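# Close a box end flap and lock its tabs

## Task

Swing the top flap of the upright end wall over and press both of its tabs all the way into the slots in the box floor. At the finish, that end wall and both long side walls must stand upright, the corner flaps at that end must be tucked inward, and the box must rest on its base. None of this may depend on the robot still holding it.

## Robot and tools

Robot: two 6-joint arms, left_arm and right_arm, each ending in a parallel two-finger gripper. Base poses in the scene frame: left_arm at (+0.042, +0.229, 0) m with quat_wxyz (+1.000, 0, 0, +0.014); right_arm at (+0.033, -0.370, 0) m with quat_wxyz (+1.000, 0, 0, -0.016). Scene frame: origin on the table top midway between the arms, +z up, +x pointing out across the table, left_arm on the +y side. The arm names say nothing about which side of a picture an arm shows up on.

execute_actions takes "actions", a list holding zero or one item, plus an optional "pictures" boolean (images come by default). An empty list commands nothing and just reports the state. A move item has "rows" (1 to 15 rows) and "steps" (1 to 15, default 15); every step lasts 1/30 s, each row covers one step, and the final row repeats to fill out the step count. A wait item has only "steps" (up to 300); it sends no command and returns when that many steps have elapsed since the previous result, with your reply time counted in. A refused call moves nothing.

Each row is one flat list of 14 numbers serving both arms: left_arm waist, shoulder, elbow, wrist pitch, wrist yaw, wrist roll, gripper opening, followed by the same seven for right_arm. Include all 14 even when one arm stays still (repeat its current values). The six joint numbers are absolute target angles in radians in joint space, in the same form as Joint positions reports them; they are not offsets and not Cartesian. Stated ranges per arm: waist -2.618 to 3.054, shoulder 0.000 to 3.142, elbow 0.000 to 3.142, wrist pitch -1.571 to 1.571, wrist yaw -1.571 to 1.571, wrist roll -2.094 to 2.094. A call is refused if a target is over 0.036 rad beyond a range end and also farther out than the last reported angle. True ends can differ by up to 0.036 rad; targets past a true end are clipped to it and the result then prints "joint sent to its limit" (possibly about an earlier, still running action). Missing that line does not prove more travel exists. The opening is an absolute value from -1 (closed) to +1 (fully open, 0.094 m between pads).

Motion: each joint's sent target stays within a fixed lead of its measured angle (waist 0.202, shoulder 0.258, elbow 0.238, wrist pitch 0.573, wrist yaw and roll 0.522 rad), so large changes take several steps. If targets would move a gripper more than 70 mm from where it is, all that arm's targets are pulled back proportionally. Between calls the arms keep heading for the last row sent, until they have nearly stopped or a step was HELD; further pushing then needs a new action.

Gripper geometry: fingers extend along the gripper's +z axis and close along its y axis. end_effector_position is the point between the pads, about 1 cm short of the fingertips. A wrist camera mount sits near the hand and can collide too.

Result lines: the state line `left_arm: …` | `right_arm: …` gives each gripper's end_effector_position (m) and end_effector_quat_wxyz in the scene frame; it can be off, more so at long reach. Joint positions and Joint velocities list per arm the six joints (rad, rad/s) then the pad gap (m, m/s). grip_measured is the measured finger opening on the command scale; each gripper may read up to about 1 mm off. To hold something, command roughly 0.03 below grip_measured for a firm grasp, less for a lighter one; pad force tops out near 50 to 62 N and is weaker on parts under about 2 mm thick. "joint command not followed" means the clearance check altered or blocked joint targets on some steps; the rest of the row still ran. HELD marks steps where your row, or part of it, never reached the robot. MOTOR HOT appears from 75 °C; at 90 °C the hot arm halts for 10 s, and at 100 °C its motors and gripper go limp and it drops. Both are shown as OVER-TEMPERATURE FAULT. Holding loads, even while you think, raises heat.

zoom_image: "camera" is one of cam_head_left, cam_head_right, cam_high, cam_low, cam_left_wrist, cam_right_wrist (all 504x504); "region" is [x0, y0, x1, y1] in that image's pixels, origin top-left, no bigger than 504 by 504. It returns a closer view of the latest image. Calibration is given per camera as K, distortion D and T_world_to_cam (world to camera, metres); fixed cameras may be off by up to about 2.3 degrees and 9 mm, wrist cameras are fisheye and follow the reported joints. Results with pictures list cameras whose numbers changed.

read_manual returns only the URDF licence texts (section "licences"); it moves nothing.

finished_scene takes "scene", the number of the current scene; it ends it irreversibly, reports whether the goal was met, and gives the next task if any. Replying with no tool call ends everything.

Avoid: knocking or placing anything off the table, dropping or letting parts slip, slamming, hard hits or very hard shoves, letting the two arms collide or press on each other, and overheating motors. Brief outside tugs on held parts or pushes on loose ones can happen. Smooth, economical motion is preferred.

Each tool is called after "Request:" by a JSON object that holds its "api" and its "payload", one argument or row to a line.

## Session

Request:
{"api": "execute_actions", "payload": {
  "actions": []
}}

Scene clock: 0.00 s of 4500.00 s.
left_arm: end_effector_position=(+0.4282, +0.2471, +0.3928) grip_measured=-0.383 end_effector_quat_wxyz=(+0.692, -0.010, +0.722, +0.021) | right_arm: end_effector_position=(+0.4152, -0.3826, +0.4002) grip_measured=-0.390 end_effector_quat_wxyz=(+0.701, +0.010, +0.713, -0.019)
Joint positions: left_arm=[ 0.016  1.064  1.039 -0.016 -0.     0.017  0.029] | right_arm=[ 0.001  1.047  1.036 -0.007  0.011 -0.013  0.029]
Joint velocities: left_arm=[ 0.007 -0.007  0.012  0.007 -0.007  0.081  0.   ] | right_arm=[-0.002  0.002 -0.002 -0.022 -0.051  0.007  0.   ]
Motor temperatures (°C, as the motors report them): left_arm=[19 23 21 25 19 21] | right_arm=[20 22 21 20 20 20]

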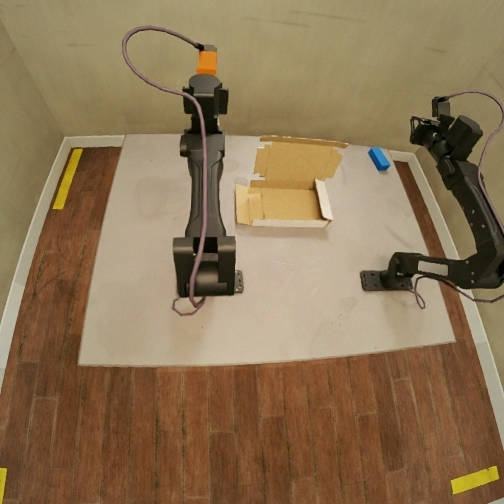

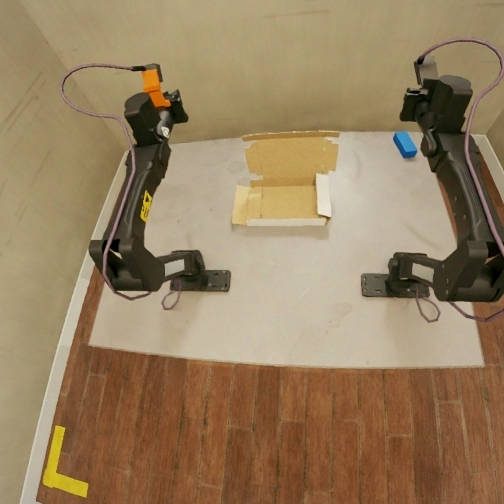

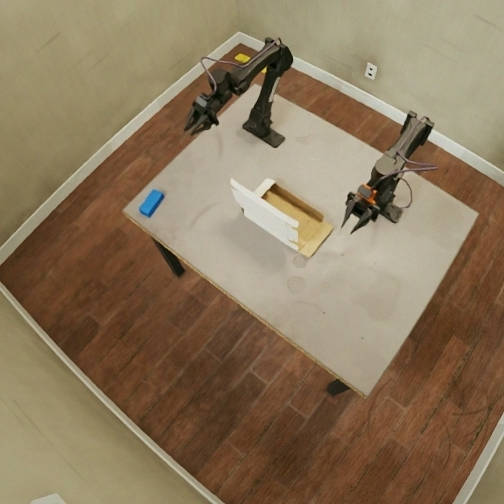

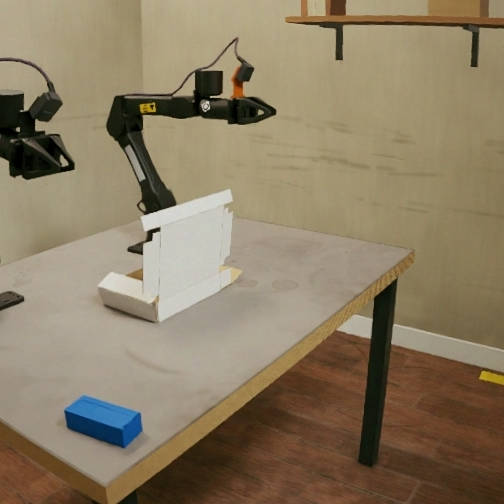

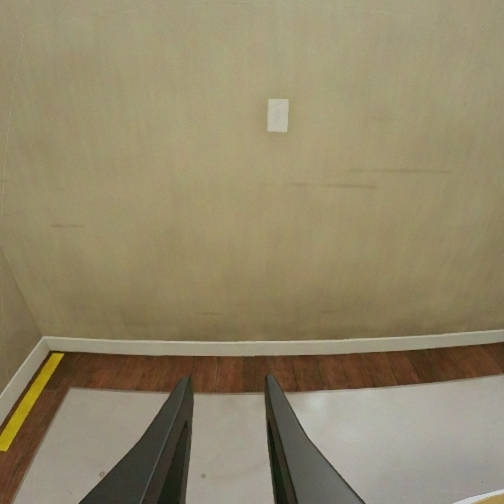

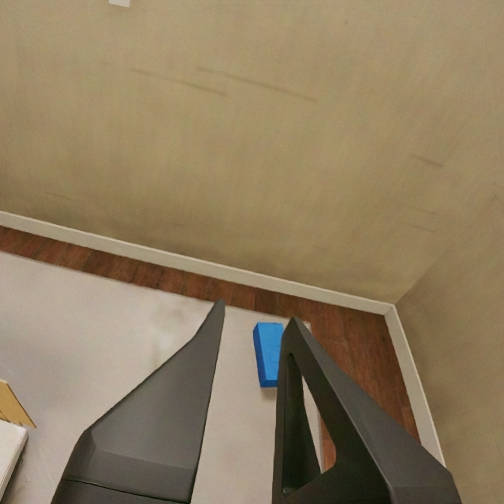

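Request:
{"api": "execute_actions", "payload": {
  "actions": [
    {"rows":[[0.016,1.064,1.039,-0.016,0,0.017,-0.4,-0.3,1.739,1.44,-1.27,0,0.646,0.5]]}
  ],
  "pictures": false
}}

Request:
{"api": "execute_actions", "payload": {
  "actions": [
    {"steps":30}
  ],
  "pictures": false
}}

Request:
{"api": "execute_actions", "payload": {
  "actions": [
    {"rows":[[0.016,1.064,1.039,-0.016,0,0.017,-0.4,0.678,1.739,1.44,-1.27,0,0.646,0.5]]}
  ],
  "pictures": false
}}

Request:
{"api": "execute_actions", "payload": {
  "actions": [
    {"steps":40}
  ]
}}

Scene clock: 15.30 s of 4500.00 s.
left_arm: end_effector_position=(+0.4282, +0.2471, +0.3935) grip_measured=-0.398 end_effector_quat_wxyz=(+0.693, -0.010, +0.721, +0.021) | right_arm: end_effector_position=(+0.3976, -0.4907, +0.1170) grip_measured=+0.498 end_effector_quat_wxyz=(+0.145, +0.420, +0.896, +0.016)
Joint positions: left_arm=[ 0.016  1.064  1.039 -0.014 -0.     0.017  0.028] | right_arm=[-0.29   1.727  1.39  -0.94   0.002  0.553  0.07 ]
Joint velocities: left_arm=[ 0.002  0.007  0.007 -0.051  0.022  0.037  0.   ] | right_arm=[-0.066  1.013 -0.007 -2.249 -0.066  0.593 -0.001]
Motor temperatures (°C, as the motors report them): left_arm=[19 23 23 29 19 21] | right_arm=[20 23 23 23 20 20]
Steps of this call (steps 1 to 90: nothing new was sent; then 11.80 s passed at rest; steps 91 to 105: all 15 steps of this action). Readings (joint positions):
91: left_arm=[0.016 1.064 1.039 -0.016 -0.000 0.017] | right_arm=[-0.015 1.062 1.059 -0.056 -0.001 0.032]
92: left_arm=[0.016 1.064 1.039 -0.016 -0.000 0.017] | right_arm=[-0.053 1.099 1.111 -0.131 -0.008 0.097]
94: left_arm=[0.016 1.064 1.039 -0.015 -0.000 0.017] | right_arm=[-0.146 1.202 1.217 -0.260 -0.008 0.223]
98: left_arm=[0.016 1.064 1.039 -0.014 -0.000 0.017] | right_arm=[-0.262 1.413 1.357 -0.487 0.001 0.393]
105: the state above

Scene clock: 16.30 s of 4500.00 s.
left_arm: end_effector_position=(+0.4282, +0.2471, +0.3935) grip_measured=-0.398 end_effector_quat_wxyz=(+0.693, -0.010, +0.721, +0.021) | right_arm: end_effector_position=(+0.3259, -0.4680, +0.0992) grip_measured=+0.498 end_effector_quat_wxyz=(-0.025, +0.464, +0.885, -0.005)
Joint positions: left_arm=[ 0.016  1.064  1.039 -0.014 -0.     0.017  0.028] | right_arm=[-0.294  1.766  1.405 -1.261  0.002  0.639  0.07 ]
Joint velocities: left_arm=[ 0.017  0.017  0.002 -0.022  0.051  0.007 -0.   ] | right_arm=[-0.002 -0.012 -0.017 -0.022 -0.007 -0.051 -0.   ]
Motor temperatures (°C, as the motors report them): left_arm=[19 23 23 29 19 21] | right_arm=[20 23 23 23 20 20]
Steps of this call (steps 1 to 30: the robot went on to your last target). Readings (joint positions):
1: left_arm=[0.016 1.064 1.039 -0.014 -0.000 0.017] | right_arm=[-0.292 1.757 1.390 -1.010 0.002 0.571]
2: left_arm=[0.016 1.064 1.039 -0.014 -0.000 0.017] | right_arm=[-0.293 1.776 1.390 -1.067 0.002 0.585]
4: left_arm=[0.016 1.064 1.039 -0.014 -0.000 0.017] | right_arm=[-0.294 1.784 1.390 -1.144 0.002 0.605]
8: left_arm=[0.016 1.064 1.039 -0.014 -0.000 0.017] | right_arm=[-0.294 1.770 1.401 -1.221 0.002 0.626]
30: the state above
All arms were judged still, so your last target was given up. Only a new action makes them travel on or press farther. Fingers that are still opening or closing keep moving.

Scene clock: 16.80 s of 4500.00 s.
left_arm: end_effector_position=(+0.4282, +0.2471, +0.3935) grip_measured=-0.398 end_effector_quat_wxyz=(+0.693, -0.010, +0.721, +0.021) | right_arm: end_effector_position=(+0.2814, -0.1829, +0.0991) grip_measured=+0.498 end_effector_quat_wxyz=(-0.020, +0.003, +1.000, -0.009)
Joint positions: left_arm=[ 0.016  1.064  1.039 -0.014 -0.     0.017  0.028] | right_arm=[ 0.669  1.766  1.405 -1.253 -0.009  0.642  0.07 ]
Joint velocities: left_arm=[-0.002 -0.007  0.002 -0.081  0.037  0.022 -0.   ] | right_arm=[ 1.175 -0.007 -0.007 -0.022 -0.227 -0.11   0.001]
Motor temperatures (°C, as the motors report them): left_arm=[19 23 23 29 19 21] | right_arm=[20 23 24 23 20 20]
Steps of this call (steps 1 to 15: all 15 steps of this action). Readings (joint positions):
1: left_arm=[0.016 1.064 1.039 -0.014 -0.000 0.017] | right_arm=[-0.275 1.766 1.405 -1.261 0.011 0.641]
2: left_arm=[0.016 1.064 1.039 -0.014 -0.000 0.017] | right_arm=[-0.233 1.766 1.405 -1.261 0.020 0.642]
4: left_arm=[0.016 1.064 1.039 -0.014 -0.000 0.017] | right_arm=[-0.101 1.766 1.405 -1.260 0.019 0.642]
8: left_arm=[0.016 1.064 1.039 -0.014 -0.000 0.017] | right_arm=[0.190 1.766 1.405 -1.255 0.010 0.642]
15: the state above

Scene clock: 18.13 s of 4500.00 s.
left_arm: end_effector_position=(+0.4282, +0.2471, +0.3935) grip_measured=-0.398 end_effector_quat_wxyz=(+0.693, -0.010, +0.721, +0.021) | right_arm: end_effector_position=(+0.2776, -0.1810, +0.0992) grip_measured=+0.498 end_effector_quat_wxyz=(-0.023, -0.003, +1.000, -0.011)
Joint positions: left_arm=[ 0.016  1.064  1.039 -0.014 -0.     0.017  0.028] | right_arm=[ 0.681  1.766  1.405 -1.261 -0.01   0.642  0.07 ]
Joint velocities: left_arm=[-0.007  0.012  0.037  0.022  0.022  0.022  0.001] | right_arm=[ 0.027  0.002 -0.002 -0.007  0.081 -0.022 -0.001]
Motor temperatures (°C, as the motors report them): left_arm=[19 23 23 29 19 21] | right_arm=[20 23 24 23 20 20]
Steps of this call (steps 1 to 30: the robot went on to your last target; steps 31 to 40: nothing new was sent). Readings (joint positions):
1: left_arm=[0.016 1.064 1.039 -0.014 -0.000 0.017] | right_arm=[0.698 1.766 1.405 -1.254 -0.016 0.642]
2: left_arm=[0.016 1.064 1.039 -0.014 -0.000 0.017] | right_arm=[0.708 1.766 1.405 -1.255 -0.019 0.642]
4: left_arm=[0.016 1.064 1.039 -0.014 -0.000 0.017] | right_arm=[0.701 1.766 1.405 -1.257 -0.018 0.642]
8: left_arm=[0.016 1.064 1.039 -0.014 -0.000 0.017] | right_arm=[0.681 1.766 1.405 -1.260 -0.011 0.642]
40: the state above
All arms were judged still, so your last target was given up. Only a new action makes them travel on or press farther. Fingers that are still opening or closing keep moving.
camera_calibration (this result's frames):
cam_left_wrist: T_world_to_cam=[[-0.00988737, -0.999896, -0.0104624, 0.247738], [-0.513773, 0.0140561, -0.857811, 0.609261], [0.857869, -0.0031062, -0.513859, -0.0621429], [0, 0, 0, 1]] pos_world=[0.368782, 0.238956, 0.49329]
cam_right_wrist: T_world_to_cam=[[0.289028, -0.957094, -0.0208384, -0.24827], [-0.770158, -0.245395, 0.58876, 0.148193], [-0.568612, -0.154119, -0.808039, 0.320484], [0, 0, 0, 1]] pos_world=[0.36812, -0.151859, 0.16654]

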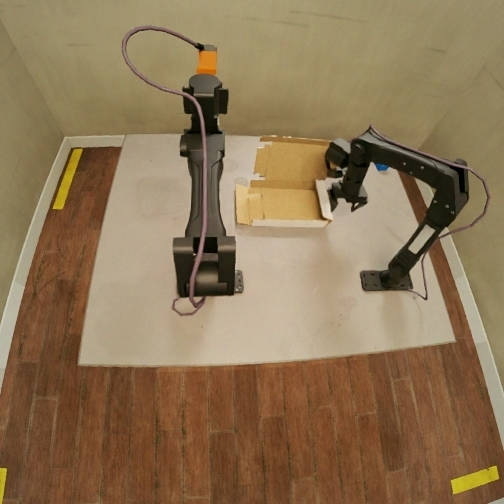

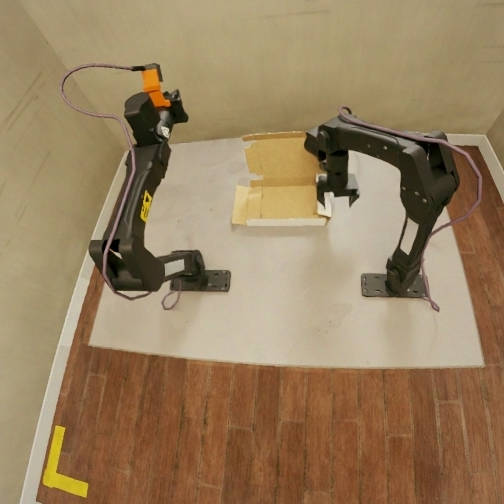

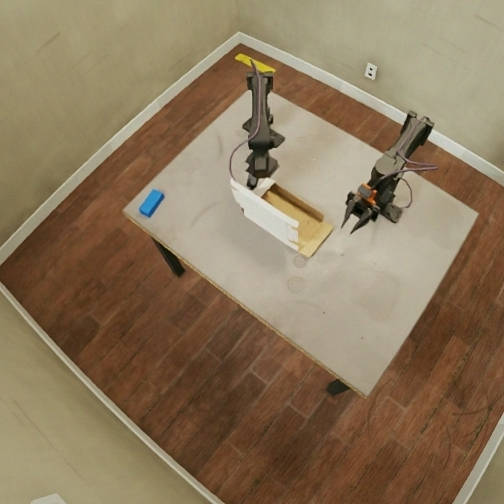

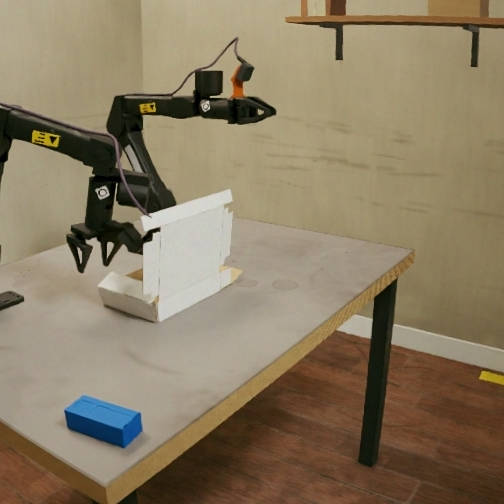

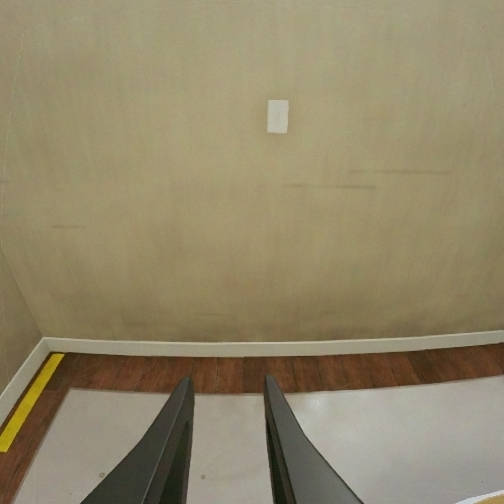

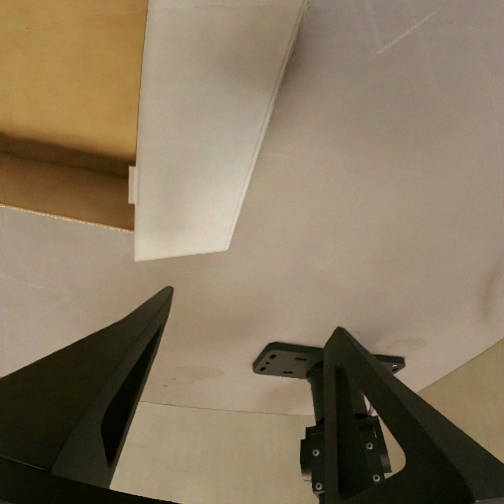

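Request:
{"api": "execute_actions", "payload": {
  "actions": [
    {"rows":[[0.016,1.064,1.039,-0.016,0,0.017,-0.4,0.643,1.955,1.736,-1.352,0,0.611,0.5]]}
  ],
  "pictures": false
}}

Request:
{"api": "execute_actions", "payload": {
  "actions": [
    {"steps":30}
  ]
}}

Scene clock: 31.70 s of 4500.00 s.
left_arm: end_effector_position=(+0.4282, +0.2471, +0.3935) grip_measured=-0.398 end_effector_quat_wxyz=(+0.693, -0.010, +0.721, +0.021) | right_arm: end_effector_position=(+0.3300, -0.1580, +0.1071) grip_measured=+0.498 end_effector_quat_wxyz=(-0.017, +0.002, +1.000, -0.007)
Joint positions: left_arm=[ 0.016  1.064  1.039 -0.014 -0.     0.017  0.028] | right_arm=[ 0.645  1.966  1.698 -1.339 -0.008  0.618  0.07 ]
Joint velocities: left_arm=[ 0.007  0.002  0.012  0.022 -0.022  0.007  0.   ] | right_arm=[ 0.002 -0.007  0.007 -0.11   0.066  0.007 -0.001]
Motor temperatures (°C, as the motors report them): left_arm=[19 23 24 32 19 21] | right_arm=[20 25 24 22 20 20]
Steps of this call (steps 1 to 90: nothing new was sent; then 10.07 s passed at rest; steps 91 to 105: all 15 steps of this action). Readings (joint positions):
91: left_arm=[0.016 1.064 1.039 -0.014 -0.000 0.017] | right_arm=[0.678 1.788 1.437 -1.292 -0.010 0.639]
92: left_arm=[0.016 1.064 1.039 -0.014 -0.000 0.017] | right_arm=[0.672 1.836 1.510 -1.335 -0.010 0.635]
94: left_arm=[0.016 1.064 1.039 -0.014 -0.000 0.017] | right_arm=[0.656 1.925 1.643 -1.332 -0.010 0.628]
98: left_arm=[0.016 1.064 1.039 -0.014 -0.000 0.017] | right_arm=[0.645 1.966 1.698 -1.317 -0.008 0.621]
105: the state above

Scene clock: 32.70 s of 4500.00 s.
left_arm: end_effector_position=(+0.4282, +0.2471, +0.3935) grip_measured=-0.398 end_effector_quat_wxyz=(+0.693, -0.010, +0.721, +0.021) | right_arm: end_effector_position=(+0.3292, -0.1586, +0.1071) grip_measured=+0.498 end_effector_quat_wxyz=(-0.019, +0.002, +1.000, -0.009)
Joint positions: left_arm=[ 0.016  1.064  1.039 -0.014 -0.     0.017  0.028] | right_arm=[ 0.645  1.966  1.698 -1.343 -0.008  0.617  0.07 ]
Joint velocities: left_arm=[-0.017 -0.002 -0.007 -0.007  0.066 -0.037 -0.001] | right_arm=[-0.027 -0.007  0.007 -0.007 -0.037 -0.066  0.   ]
Motor temperatures (°C, as the motors report them): left_arm=[19 23 24 32 19 21] | right_arm=[20 25 24 22 20 20]
Steps of this call (steps 1 to 15: the robot went on to your last target; steps 16 to 30: nothing new was sent). Readings (joint positions):
1: left_arm=[0.016 1.064 1.039 -0.014 -0.000 0.017] | right_arm=[0.645 1.966 1.698 -1.340 -0.008 0.618]
2: left_arm=[0.016 1.064 1.039 -0.014 -0.000 0.017] | right_arm=[0.645 1.966 1.698 -1.341 -0.008 0.617]
4: left_arm=[0.016 1.064 1.039 -0.014 -0.000 0.017] | right_arm=[0.645 1.966 1.698 -1.342 -0.008 0.617]
8: left_arm=[0.016 1.064 1.039 -0.014 -0.000 0.017] | right_arm=[0.645 1.966 1.698 -1.343 -0.008 0.617]
30: the state above
All arms were judged still, so your last target was given up. Only a new action makes them travel on or press farther. Fingers that are still opening or closing keep moving.
camera_calibration (this result's frames):
cam_left_wrist: T_world_to_cam=[[-0.00988737, -0.999896, -0.0104624, 0.247738], [-0.513773, 0.0140561, -0.857811, 0.609261], [0.857869, -0.0031062, -0.513859, -0.0621429], [0, 0, 0, 1]] pos_world=[0.368782, 0.238956, 0.49329]
cam_right_wrist: T_world_to_cam=[[0.279806, -0.95977, -0.0234505, -0.238645], [-0.778082, -0.241011, 0.580089, 0.192968], [-0.562404, -0.144066, -0.814216, 0.359919], [0, 0, 0, 1]] pos_world=[0.419339, -0.130685, 0.175517]

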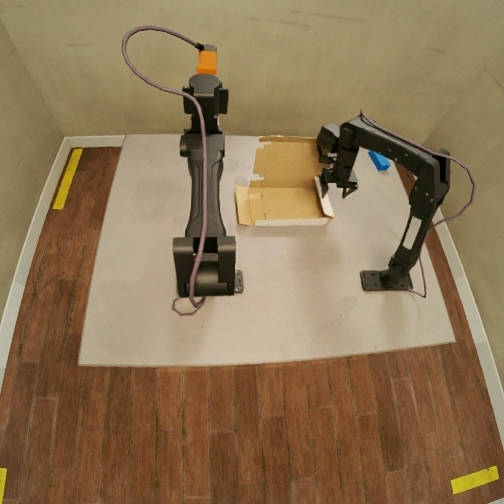

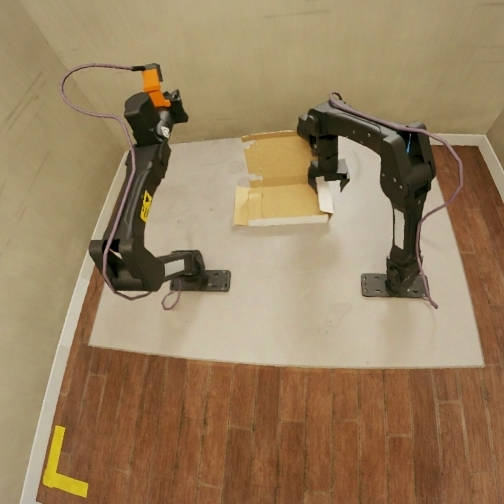

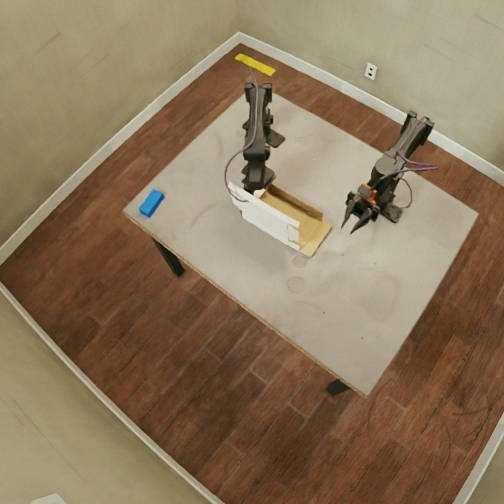

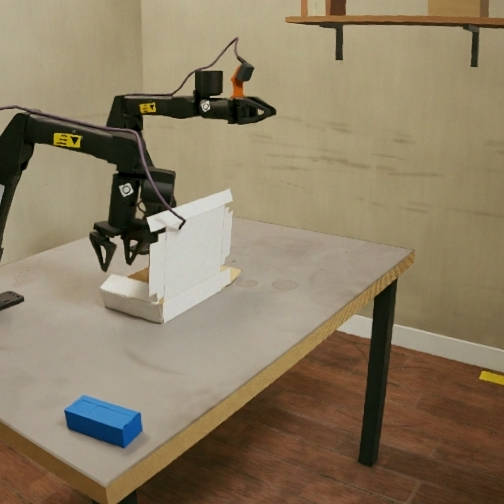

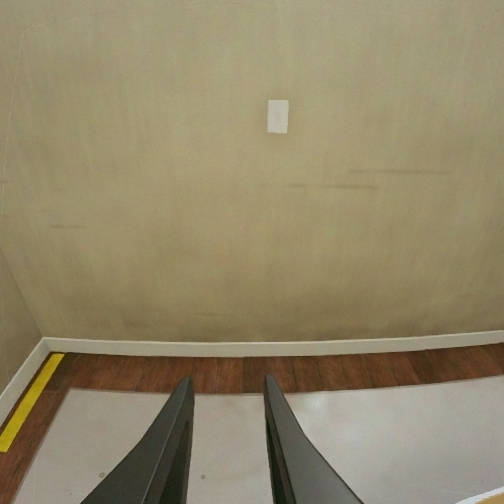

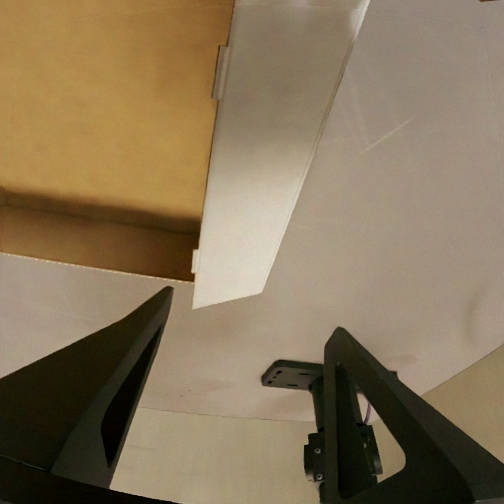

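Request:
{"api": "execute_actions", "payload": {
  "actions": [
    {"rows":[[0.016,1.064,1.039,-0.016,0,0.017,-0.4,0.658,1.823,1.56,-1.308,0,0.626,0.5]]}
  ],
  "pictures": false
}}

Request:
{"api": "execute_actions", "payload": {
  "actions": [
    {"rows":[[0.016,1.064,1.039,-0.016,0,0.017,-0.4,0.658,1.85,1.44,-1.16,0,0.626,0.5]]}
  ],
  "pictures": false
}}

Request:
{"api": "execute_actions", "payload": {
  "actions": [
    {"steps":20}
  ]
}}

Request:
{"api": "zoom_image", "payload": {
  "camera": "cam_head_right",
  "region": [230, 130, 380, 240]
}}

Scene clock: 48.70 s of 4500.00 s.
left_arm: end_effector_position=(+0.4282, +0.2471, +0.3935) grip_measured=-0.398 end_effector_quat_wxyz=(+0.693, -0.010, +0.721, +0.021) | right_arm: end_effector_position=(+0.3072, -0.1713, +0.1175) grip_measured=+0.498 end_effector_quat_wxyz=(-0.010, -0.000, +1.000, -0.002)
Joint positions: left_arm=[ 0.016  1.064  1.039 -0.014 -0.     0.017  0.028] | right_arm=[ 0.652  1.842  1.574 -1.321 -0.008  0.619  0.07 ]
Joint velocities: left_arm=[-0.012 -0.012  0.017 -0.007  0.066  0.037 -0.   ] | right_arm=[ 0.022  0.002 -0.017  0.037  0.051  0.007 -0.   ]
Motor temperatures (°C, as the motors report them): left_arm=[19 23 24 33 19 21] | right_arm=[20 27 25 21 20 20]
Steps of this call (steps 1 to 90: nothing new was sent; then 12.50 s passed at rest; steps 91 to 105: all 15 steps of this action). Readings (joint positions):
91: left_arm=[0.016 1.064 1.039 -0.014 -0.000 0.017] | right_arm=[0.646 1.952 1.678 -1.327 -0.008 0.617]
92: left_arm=[0.016 1.064 1.039 -0.014 -0.000 0.017] | right_arm=[0.647 1.925 1.635 -1.309 -0.008 0.617]
94: left_arm=[0.016 1.064 1.039 -0.014 -0.000 0.017] | right_arm=[0.650 1.879 1.583 -1.320 -0.008 0.618]
98: left_arm=[0.016 1.064 1.039 -0.014 -0.000 0.017] | right_arm=[0.652 1.844 1.574 -1.324 -0.008 0.619]
105: the state above

Scene clock: 49.20 s of 4500.00 s.
left_arm: end_effector_position=(+0.4282, +0.2471, +0.3935) grip_measured=-0.398 end_effector_quat_wxyz=(+0.693, -0.010, +0.721, +0.021) | right_arm: end_effector_position=(+0.3074, -0.1712, +0.0789) grip_measured=+0.498 end_effector_quat_wxyz=(-0.012, -0.000, +1.000, -0.004)
Joint positions: left_arm=[ 0.016  1.064  1.039 -0.014 -0.     0.017  0.028] | right_arm=[ 0.652  1.863  1.447 -1.177 -0.008  0.619  0.07 ]
Joint velocities: left_arm=[-0.002 -0.017  0.012  0.022  0.007 -0.022  0.   ] | right_arm=[ 0.002 -0.007  0.002  0.022 -0.066 -0.022  0.   ]
Motor temperatures (°C, as the motors report them): left_arm=[19 23 24 33 19 21] | right_arm=[20 27 25 21 20 20]
Steps of this call (steps 1 to 15: all 15 steps of this action). Readings (joint positions):
1: left_arm=[0.016 1.064 1.039 -0.014 -0.000 0.017] | right_arm=[0.652 1.840 1.558 -1.300 -0.008 0.619]
2: left_arm=[0.016 1.064 1.039 -0.014 -0.000 0.017] | right_arm=[0.652 1.835 1.527 -1.268 -0.008 0.619]
4: left_arm=[0.016 1.064 1.039 -0.014 -0.000 0.017] | right_arm=[0.652 1.842 1.476 -1.234 -0.008 0.619]
8: left_arm=[0.016 1.064 1.039 -0.014 -0.000 0.017] | right_arm=[0.652 1.863 1.447 -1.202 -0.008 0.619]
15: the state above

Scene clock: 49.87 s of 4500.00 s.
left_arm: end_effector_position=(+0.4282, +0.2471, +0.3935) grip_measured=-0.398 end_effector_quat_wxyz=(+0.693, -0.010, +0.721, +0.021) | right_arm: end_effector_position=(+0.3079, -0.1709, +0.0789) grip_measured=+0.498 end_effector_quat_wxyz=(-0.011, -0.000, +1.000, -0.003)
Joint positions: left_arm=[ 0.016  1.064  1.039 -0.014 -0.     0.017  0.028] | right_arm=[ 0.652  1.863  1.447 -1.175 -0.008  0.619  0.07 ]
Joint velocities: left_arm=[ 0.007  0.007 -0.002  0.022  0.066 -0.022 -0.   ] | right_arm=[ 0.007 -0.017 -0.012  0.022  0.051 -0.022  0.   ]
Motor temperatures (°C, as the motors report them): left_arm=[19 23 24 33 19 21] | right_arm=[20 27 25 21 20 20]
Steps of this call (steps 1 to 15: the robot went on to your last target; steps 16 to 20: nothing new was sent). Readings (joint positions):
1: left_arm=[0.016 1.064 1.039 -0.014 -0.000 0.017] | right_arm=[0.652 1.863 1.447 -1.177 -0.008 0.619]
2: left_arm=[0.016 1.064 1.039 -0.014 -0.000 0.017] | right_arm=[0.652 1.863 1.447 -1.176 -0.008 0.619]
4: left_arm=[0.016 1.064 1.039 -0.014 -0.000 0.017] | right_arm=[0.652 1.863 1.447 -1.176 -0.008 0.619]
8: left_arm=[0.016 1.064 1.039 -0.014 -0.000 0.017] | right_arm=[0.652 1.863 1.447 -1.175 -0.008 0.619]
20: the state above
All arms were judged still, so your last target was given up. Only a new action makes them travel on or press farther. Fingers that are still opening or closing keep moving.
camera_calibration (this result's frames):
cam_left_wrist: T_world_to_cam=[[-0.00988737, -0.999896, -0.0104624, 0.247738], [-0.513773, 0.0140561, -0.857811, 0.609261], [0.857869, -0.0031062, -0.513859, -0.0621429], [0, 0, 0, 1]] pos_world=[0.368782, 0.238956, 0.49329]
cam_right_wrist: T_world_to_cam=[[0.283897, -0.958391, -0.0298118, -0.24568], [-0.786423, -0.250519, 0.564606, 0.191969], [-0.548582, -0.136845, -0.824822, 0.321026], [0, 0, 0, 1]] pos_world=[0.396826, -0.143434, 0.149078]

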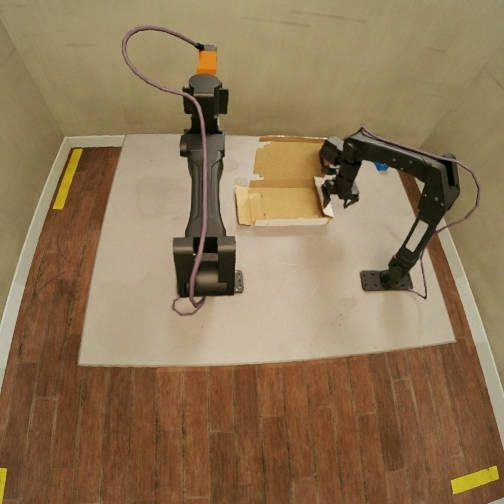

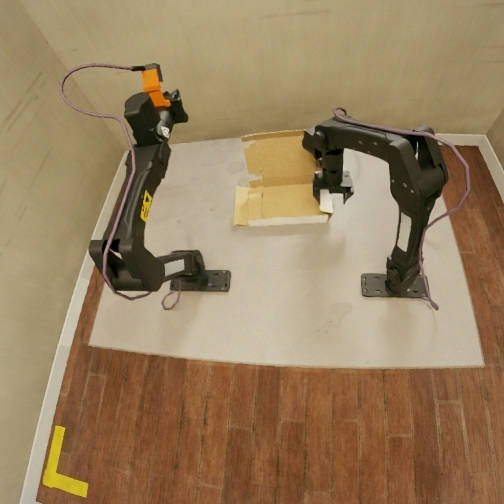

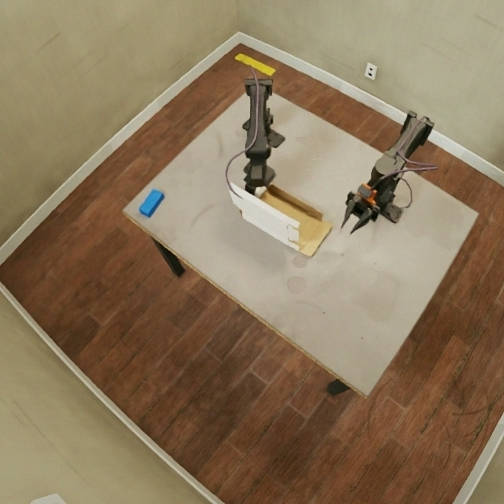

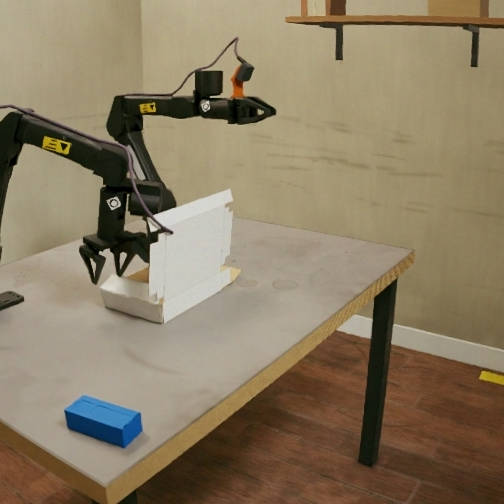

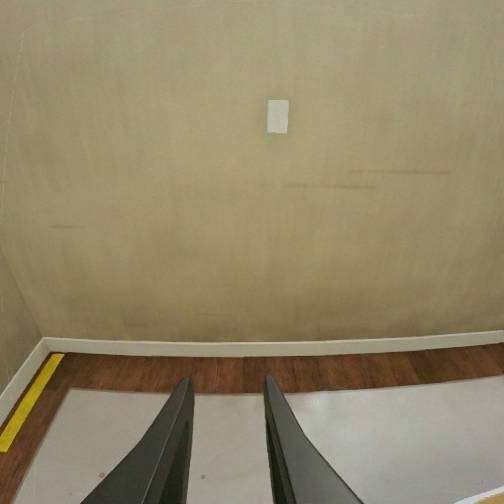

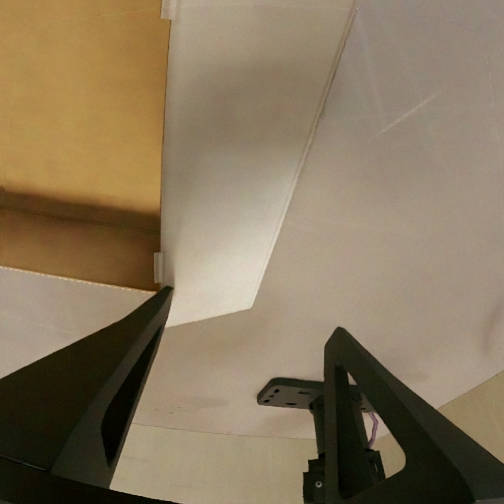

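Region (230, 130, 380, 240) of cam_head_right's 504x504 image, scaled by 3.360, with more detail than that image has; it fills the top 370 rows of this view, and the rest is white.

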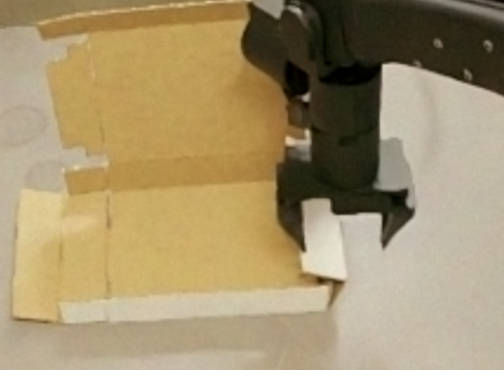

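Request:
{"api": "execute_actions", "payload": {
  "actions": [
    {"rows":[[0.016,1.064,1.039,-0.016,0,0.017,-0.4,0.658,1.85,1.44,-1.16,0,0.626,0.2]],"steps":8}
  ],
  "pictures": false
}}

Request:
{"api": "execute_actions", "payload": {
  "actions": [
    {"rows":[[0.016,1.064,1.039,-0.016,0,0.017,-0.4,0.658,1.87,1.36,-1.06,0,0.626,0.2]]}
  ],
  "pictures": false
}}

Request:
{"api": "execute_actions", "payload": {
  "actions": [
    {"rows":[[0.016,1.064,1.039,-0.016,0,0.017,-0.4,0.658,1.89,1.26,-0.94,0,0.626,0.2]]}
  ]
}}

Scene clock: 58.20 s of 4500.00 s.
left_arm: end_effector_position=(+0.4282, +0.2471, +0.3935) grip_measured=-0.398 end_effector_quat_wxyz=(+0.693, -0.010, +0.721, +0.021) | right_arm: end_effector_position=(+0.3085, -0.1704, +0.0789) grip_measured=+0.202 end_effector_quat_wxyz=(-0.009, -0.000, +1.000, -0.002)
Joint positions: left_arm=[ 0.016  1.064  1.039 -0.014 -0.     0.017  0.028] | right_arm=[ 0.652  1.863  1.447 -1.172 -0.008  0.62   0.056]
Joint velocities: left_arm=[ 0.012 -0.002 -0.007 -0.007 -0.022 -0.007  0.001] | right_arm=[ 0.002  0.007 -0.012 -0.037  0.007  0.051  0.001]
Motor temperatures (°C, as the motors report them): left_arm=[19 23 24 34 19 21] | right_arm=[20 27 24 21 20 20]
Steps of this call (steps 1 to 90: nothing new was sent; then 5.07 s passed at rest; steps 91 to 98: all 8 steps of this action). Readings (joint positions):
91: left_arm=[0.016 1.064 1.039 -0.014 -0.000 0.017] | right_arm=[0.652 1.863 1.447 -1.175 -0.008 0.619]
92: left_arm=[0.016 1.064 1.039 -0.014 -0.000 0.017] | right_arm=[0.652 1.863 1.447 -1.174 -0.008 0.620]
94: left_arm=[0.016 1.064 1.039 -0.014 -0.000 0.017] | right_arm=[0.652 1.863 1.447 -1.173 -0.008 0.620]
98: the state above

Scene clock: 58.70 s of 4500.00 s.
left_arm: end_effector_position=(+0.4282, +0.2471, +0.3935) grip_measured=-0.398 end_effector_quat_wxyz=(+0.693, -0.010, +0.721, +0.021) | right_arm: end_effector_position=(+0.3085, -0.1703, +0.0625) grip_measured=+0.202 end_effector_quat_wxyz=(-0.004, -0.000, +1.000, +0.002)
Joint positions: left_arm=[ 0.016  1.064  1.039 -0.014 -0.     0.017  0.028] | right_arm=[ 0.652  1.863  1.381 -1.093 -0.008  0.62   0.056]
Joint velocities: left_arm=[-0.007 -0.007 -0.007 -0.037  0.007  0.007 -0.   ] | right_arm=[-0.007 -0.022 -0.002 -0.037  0.051  0.007  0.   ]
Motor temperatures (°C, as the motors report them): left_arm=[19 23 24 34 19 21] | right_arm=[20 27 24 21 20 20]
Steps of this call (steps 1 to 15: all 15 steps of this action). Readings (joint positions):
1: left_arm=[0.016 1.064 1.039 -0.014 -0.000 0.017] | right_arm=[0.652 1.862 1.437 -1.159 -0.008 0.620]
2: left_arm=[0.016 1.064 1.039 -0.014 -0.000 0.017] | right_arm=[0.652 1.861 1.421 -1.138 -0.008 0.620]
4: left_arm=[0.016 1.064 1.039 -0.014 -0.000 0.017] | right_arm=[0.652 1.863 1.391 -1.115 -0.007 0.620]
8: left_arm=[0.016 1.064 1.039 -0.014 -0.000 0.017] | right_arm=[0.652 1.863 1.381 -1.098 -0.008 0.620]
15: the state above

Scene clock: 59.20 s of 4500.00 s.
left_arm: end_effector_position=(+0.4282, +0.2471, +0.3935) grip_measured=-0.398 end_effector_quat_wxyz=(+0.693, -0.010, +0.721, +0.021) | right_arm: end_effector_position=(+0.3071, -0.1682, +0.0411) grip_measured=+0.202 end_effector_quat_wxyz=(+0.003, -0.001, +1.000, +0.014)
Joint positions: left_arm=[ 0.016  1.064  1.039 -0.014 -0.     0.017  0.028] | right_arm=[ 0.653  1.864  1.293 -0.978 -0.019  0.62   0.056]
Joint velocities: left_arm=[-0.012  0.002 -0.002  0.022  0.037  0.022  0.   ] | right_arm=[-0.002  0.002  0.012 -0.051  0.037 -0.037  0.   ]
Motor temperatures (°C, as the motors report them): left_arm=[19 23 24 34 19 21] | right_arm=[20 27 24 21 20 20]
Steps of this call (steps 1 to 15: all 15 steps of this action). Readings (joint positions):
1: left_arm=[0.016 1.064 1.039 -0.014 -0.000 0.017] | right_arm=[0.652 1.863 1.368 -1.075 -0.008 0.620]
2: left_arm=[0.016 1.064 1.039 -0.014 -0.000 0.017] | right_arm=[0.652 1.860 1.345 -1.046 -0.009 0.620]
4: left_arm=[0.016 1.064 1.039 -0.014 -0.000 0.017] | right_arm=[0.652 1.863 1.309 -1.005 -0.014 0.620]
8: left_arm=[0.016 1.064 1.039 -0.014 -0.000 0.017] | right_arm=[0.653 1.864 1.294 -0.980 -0.019 0.620]
15: the state above
camera_calibration (this result's frames):
cam_left_wrist: T_world_to_cam=[[-0.00988737, -0.999896, -0.0104624, 0.247738], [-0.513773, 0.0140561, -0.857811, 0.609261], [0.857869, -0.0031062, -0.513859, -0.0621429], [0, 0, 0, 1]] pos_world=[0.368782, 0.238956, 0.49329]
cam_right_wrist: T_world_to_cam=[[0.286148, -0.956627, -0.0546307, -0.243398], [-0.801094, -0.270127, 0.534115, 0.215861], [-0.525706, -0.109072, -0.843645, 0.288176], [0, 0, 0, 1]] pos_world=[0.394069, -0.1431, 0.114526]

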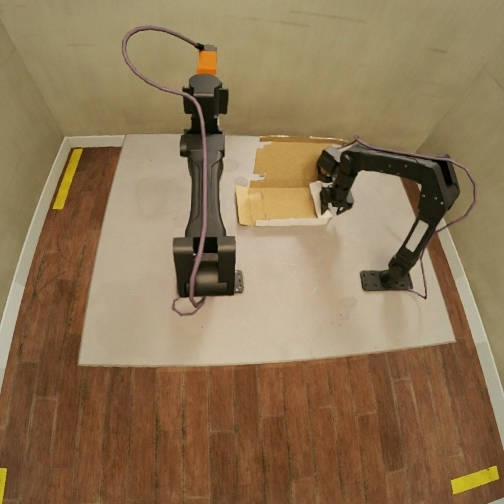

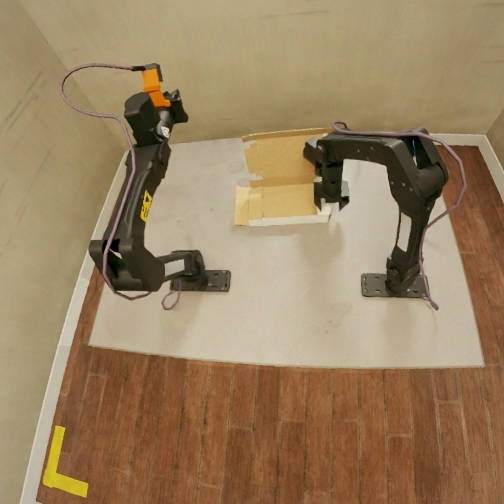

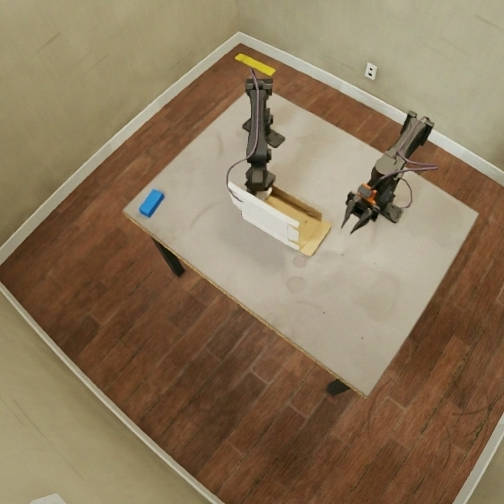

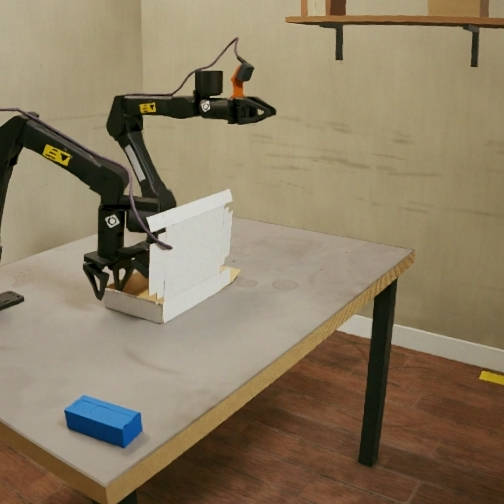

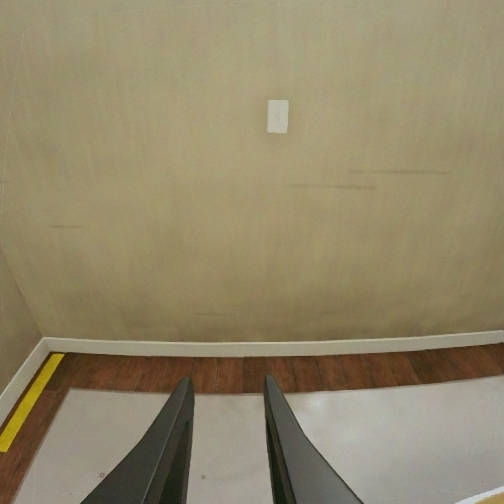

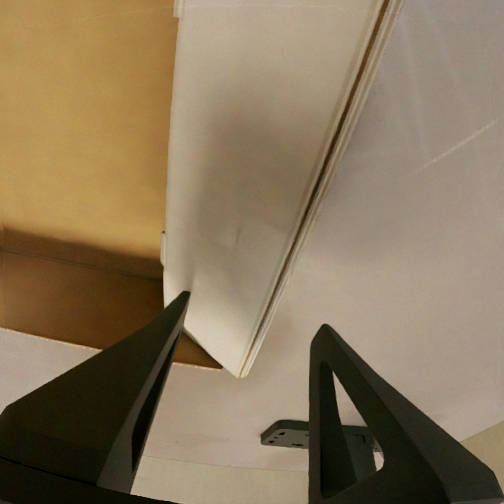

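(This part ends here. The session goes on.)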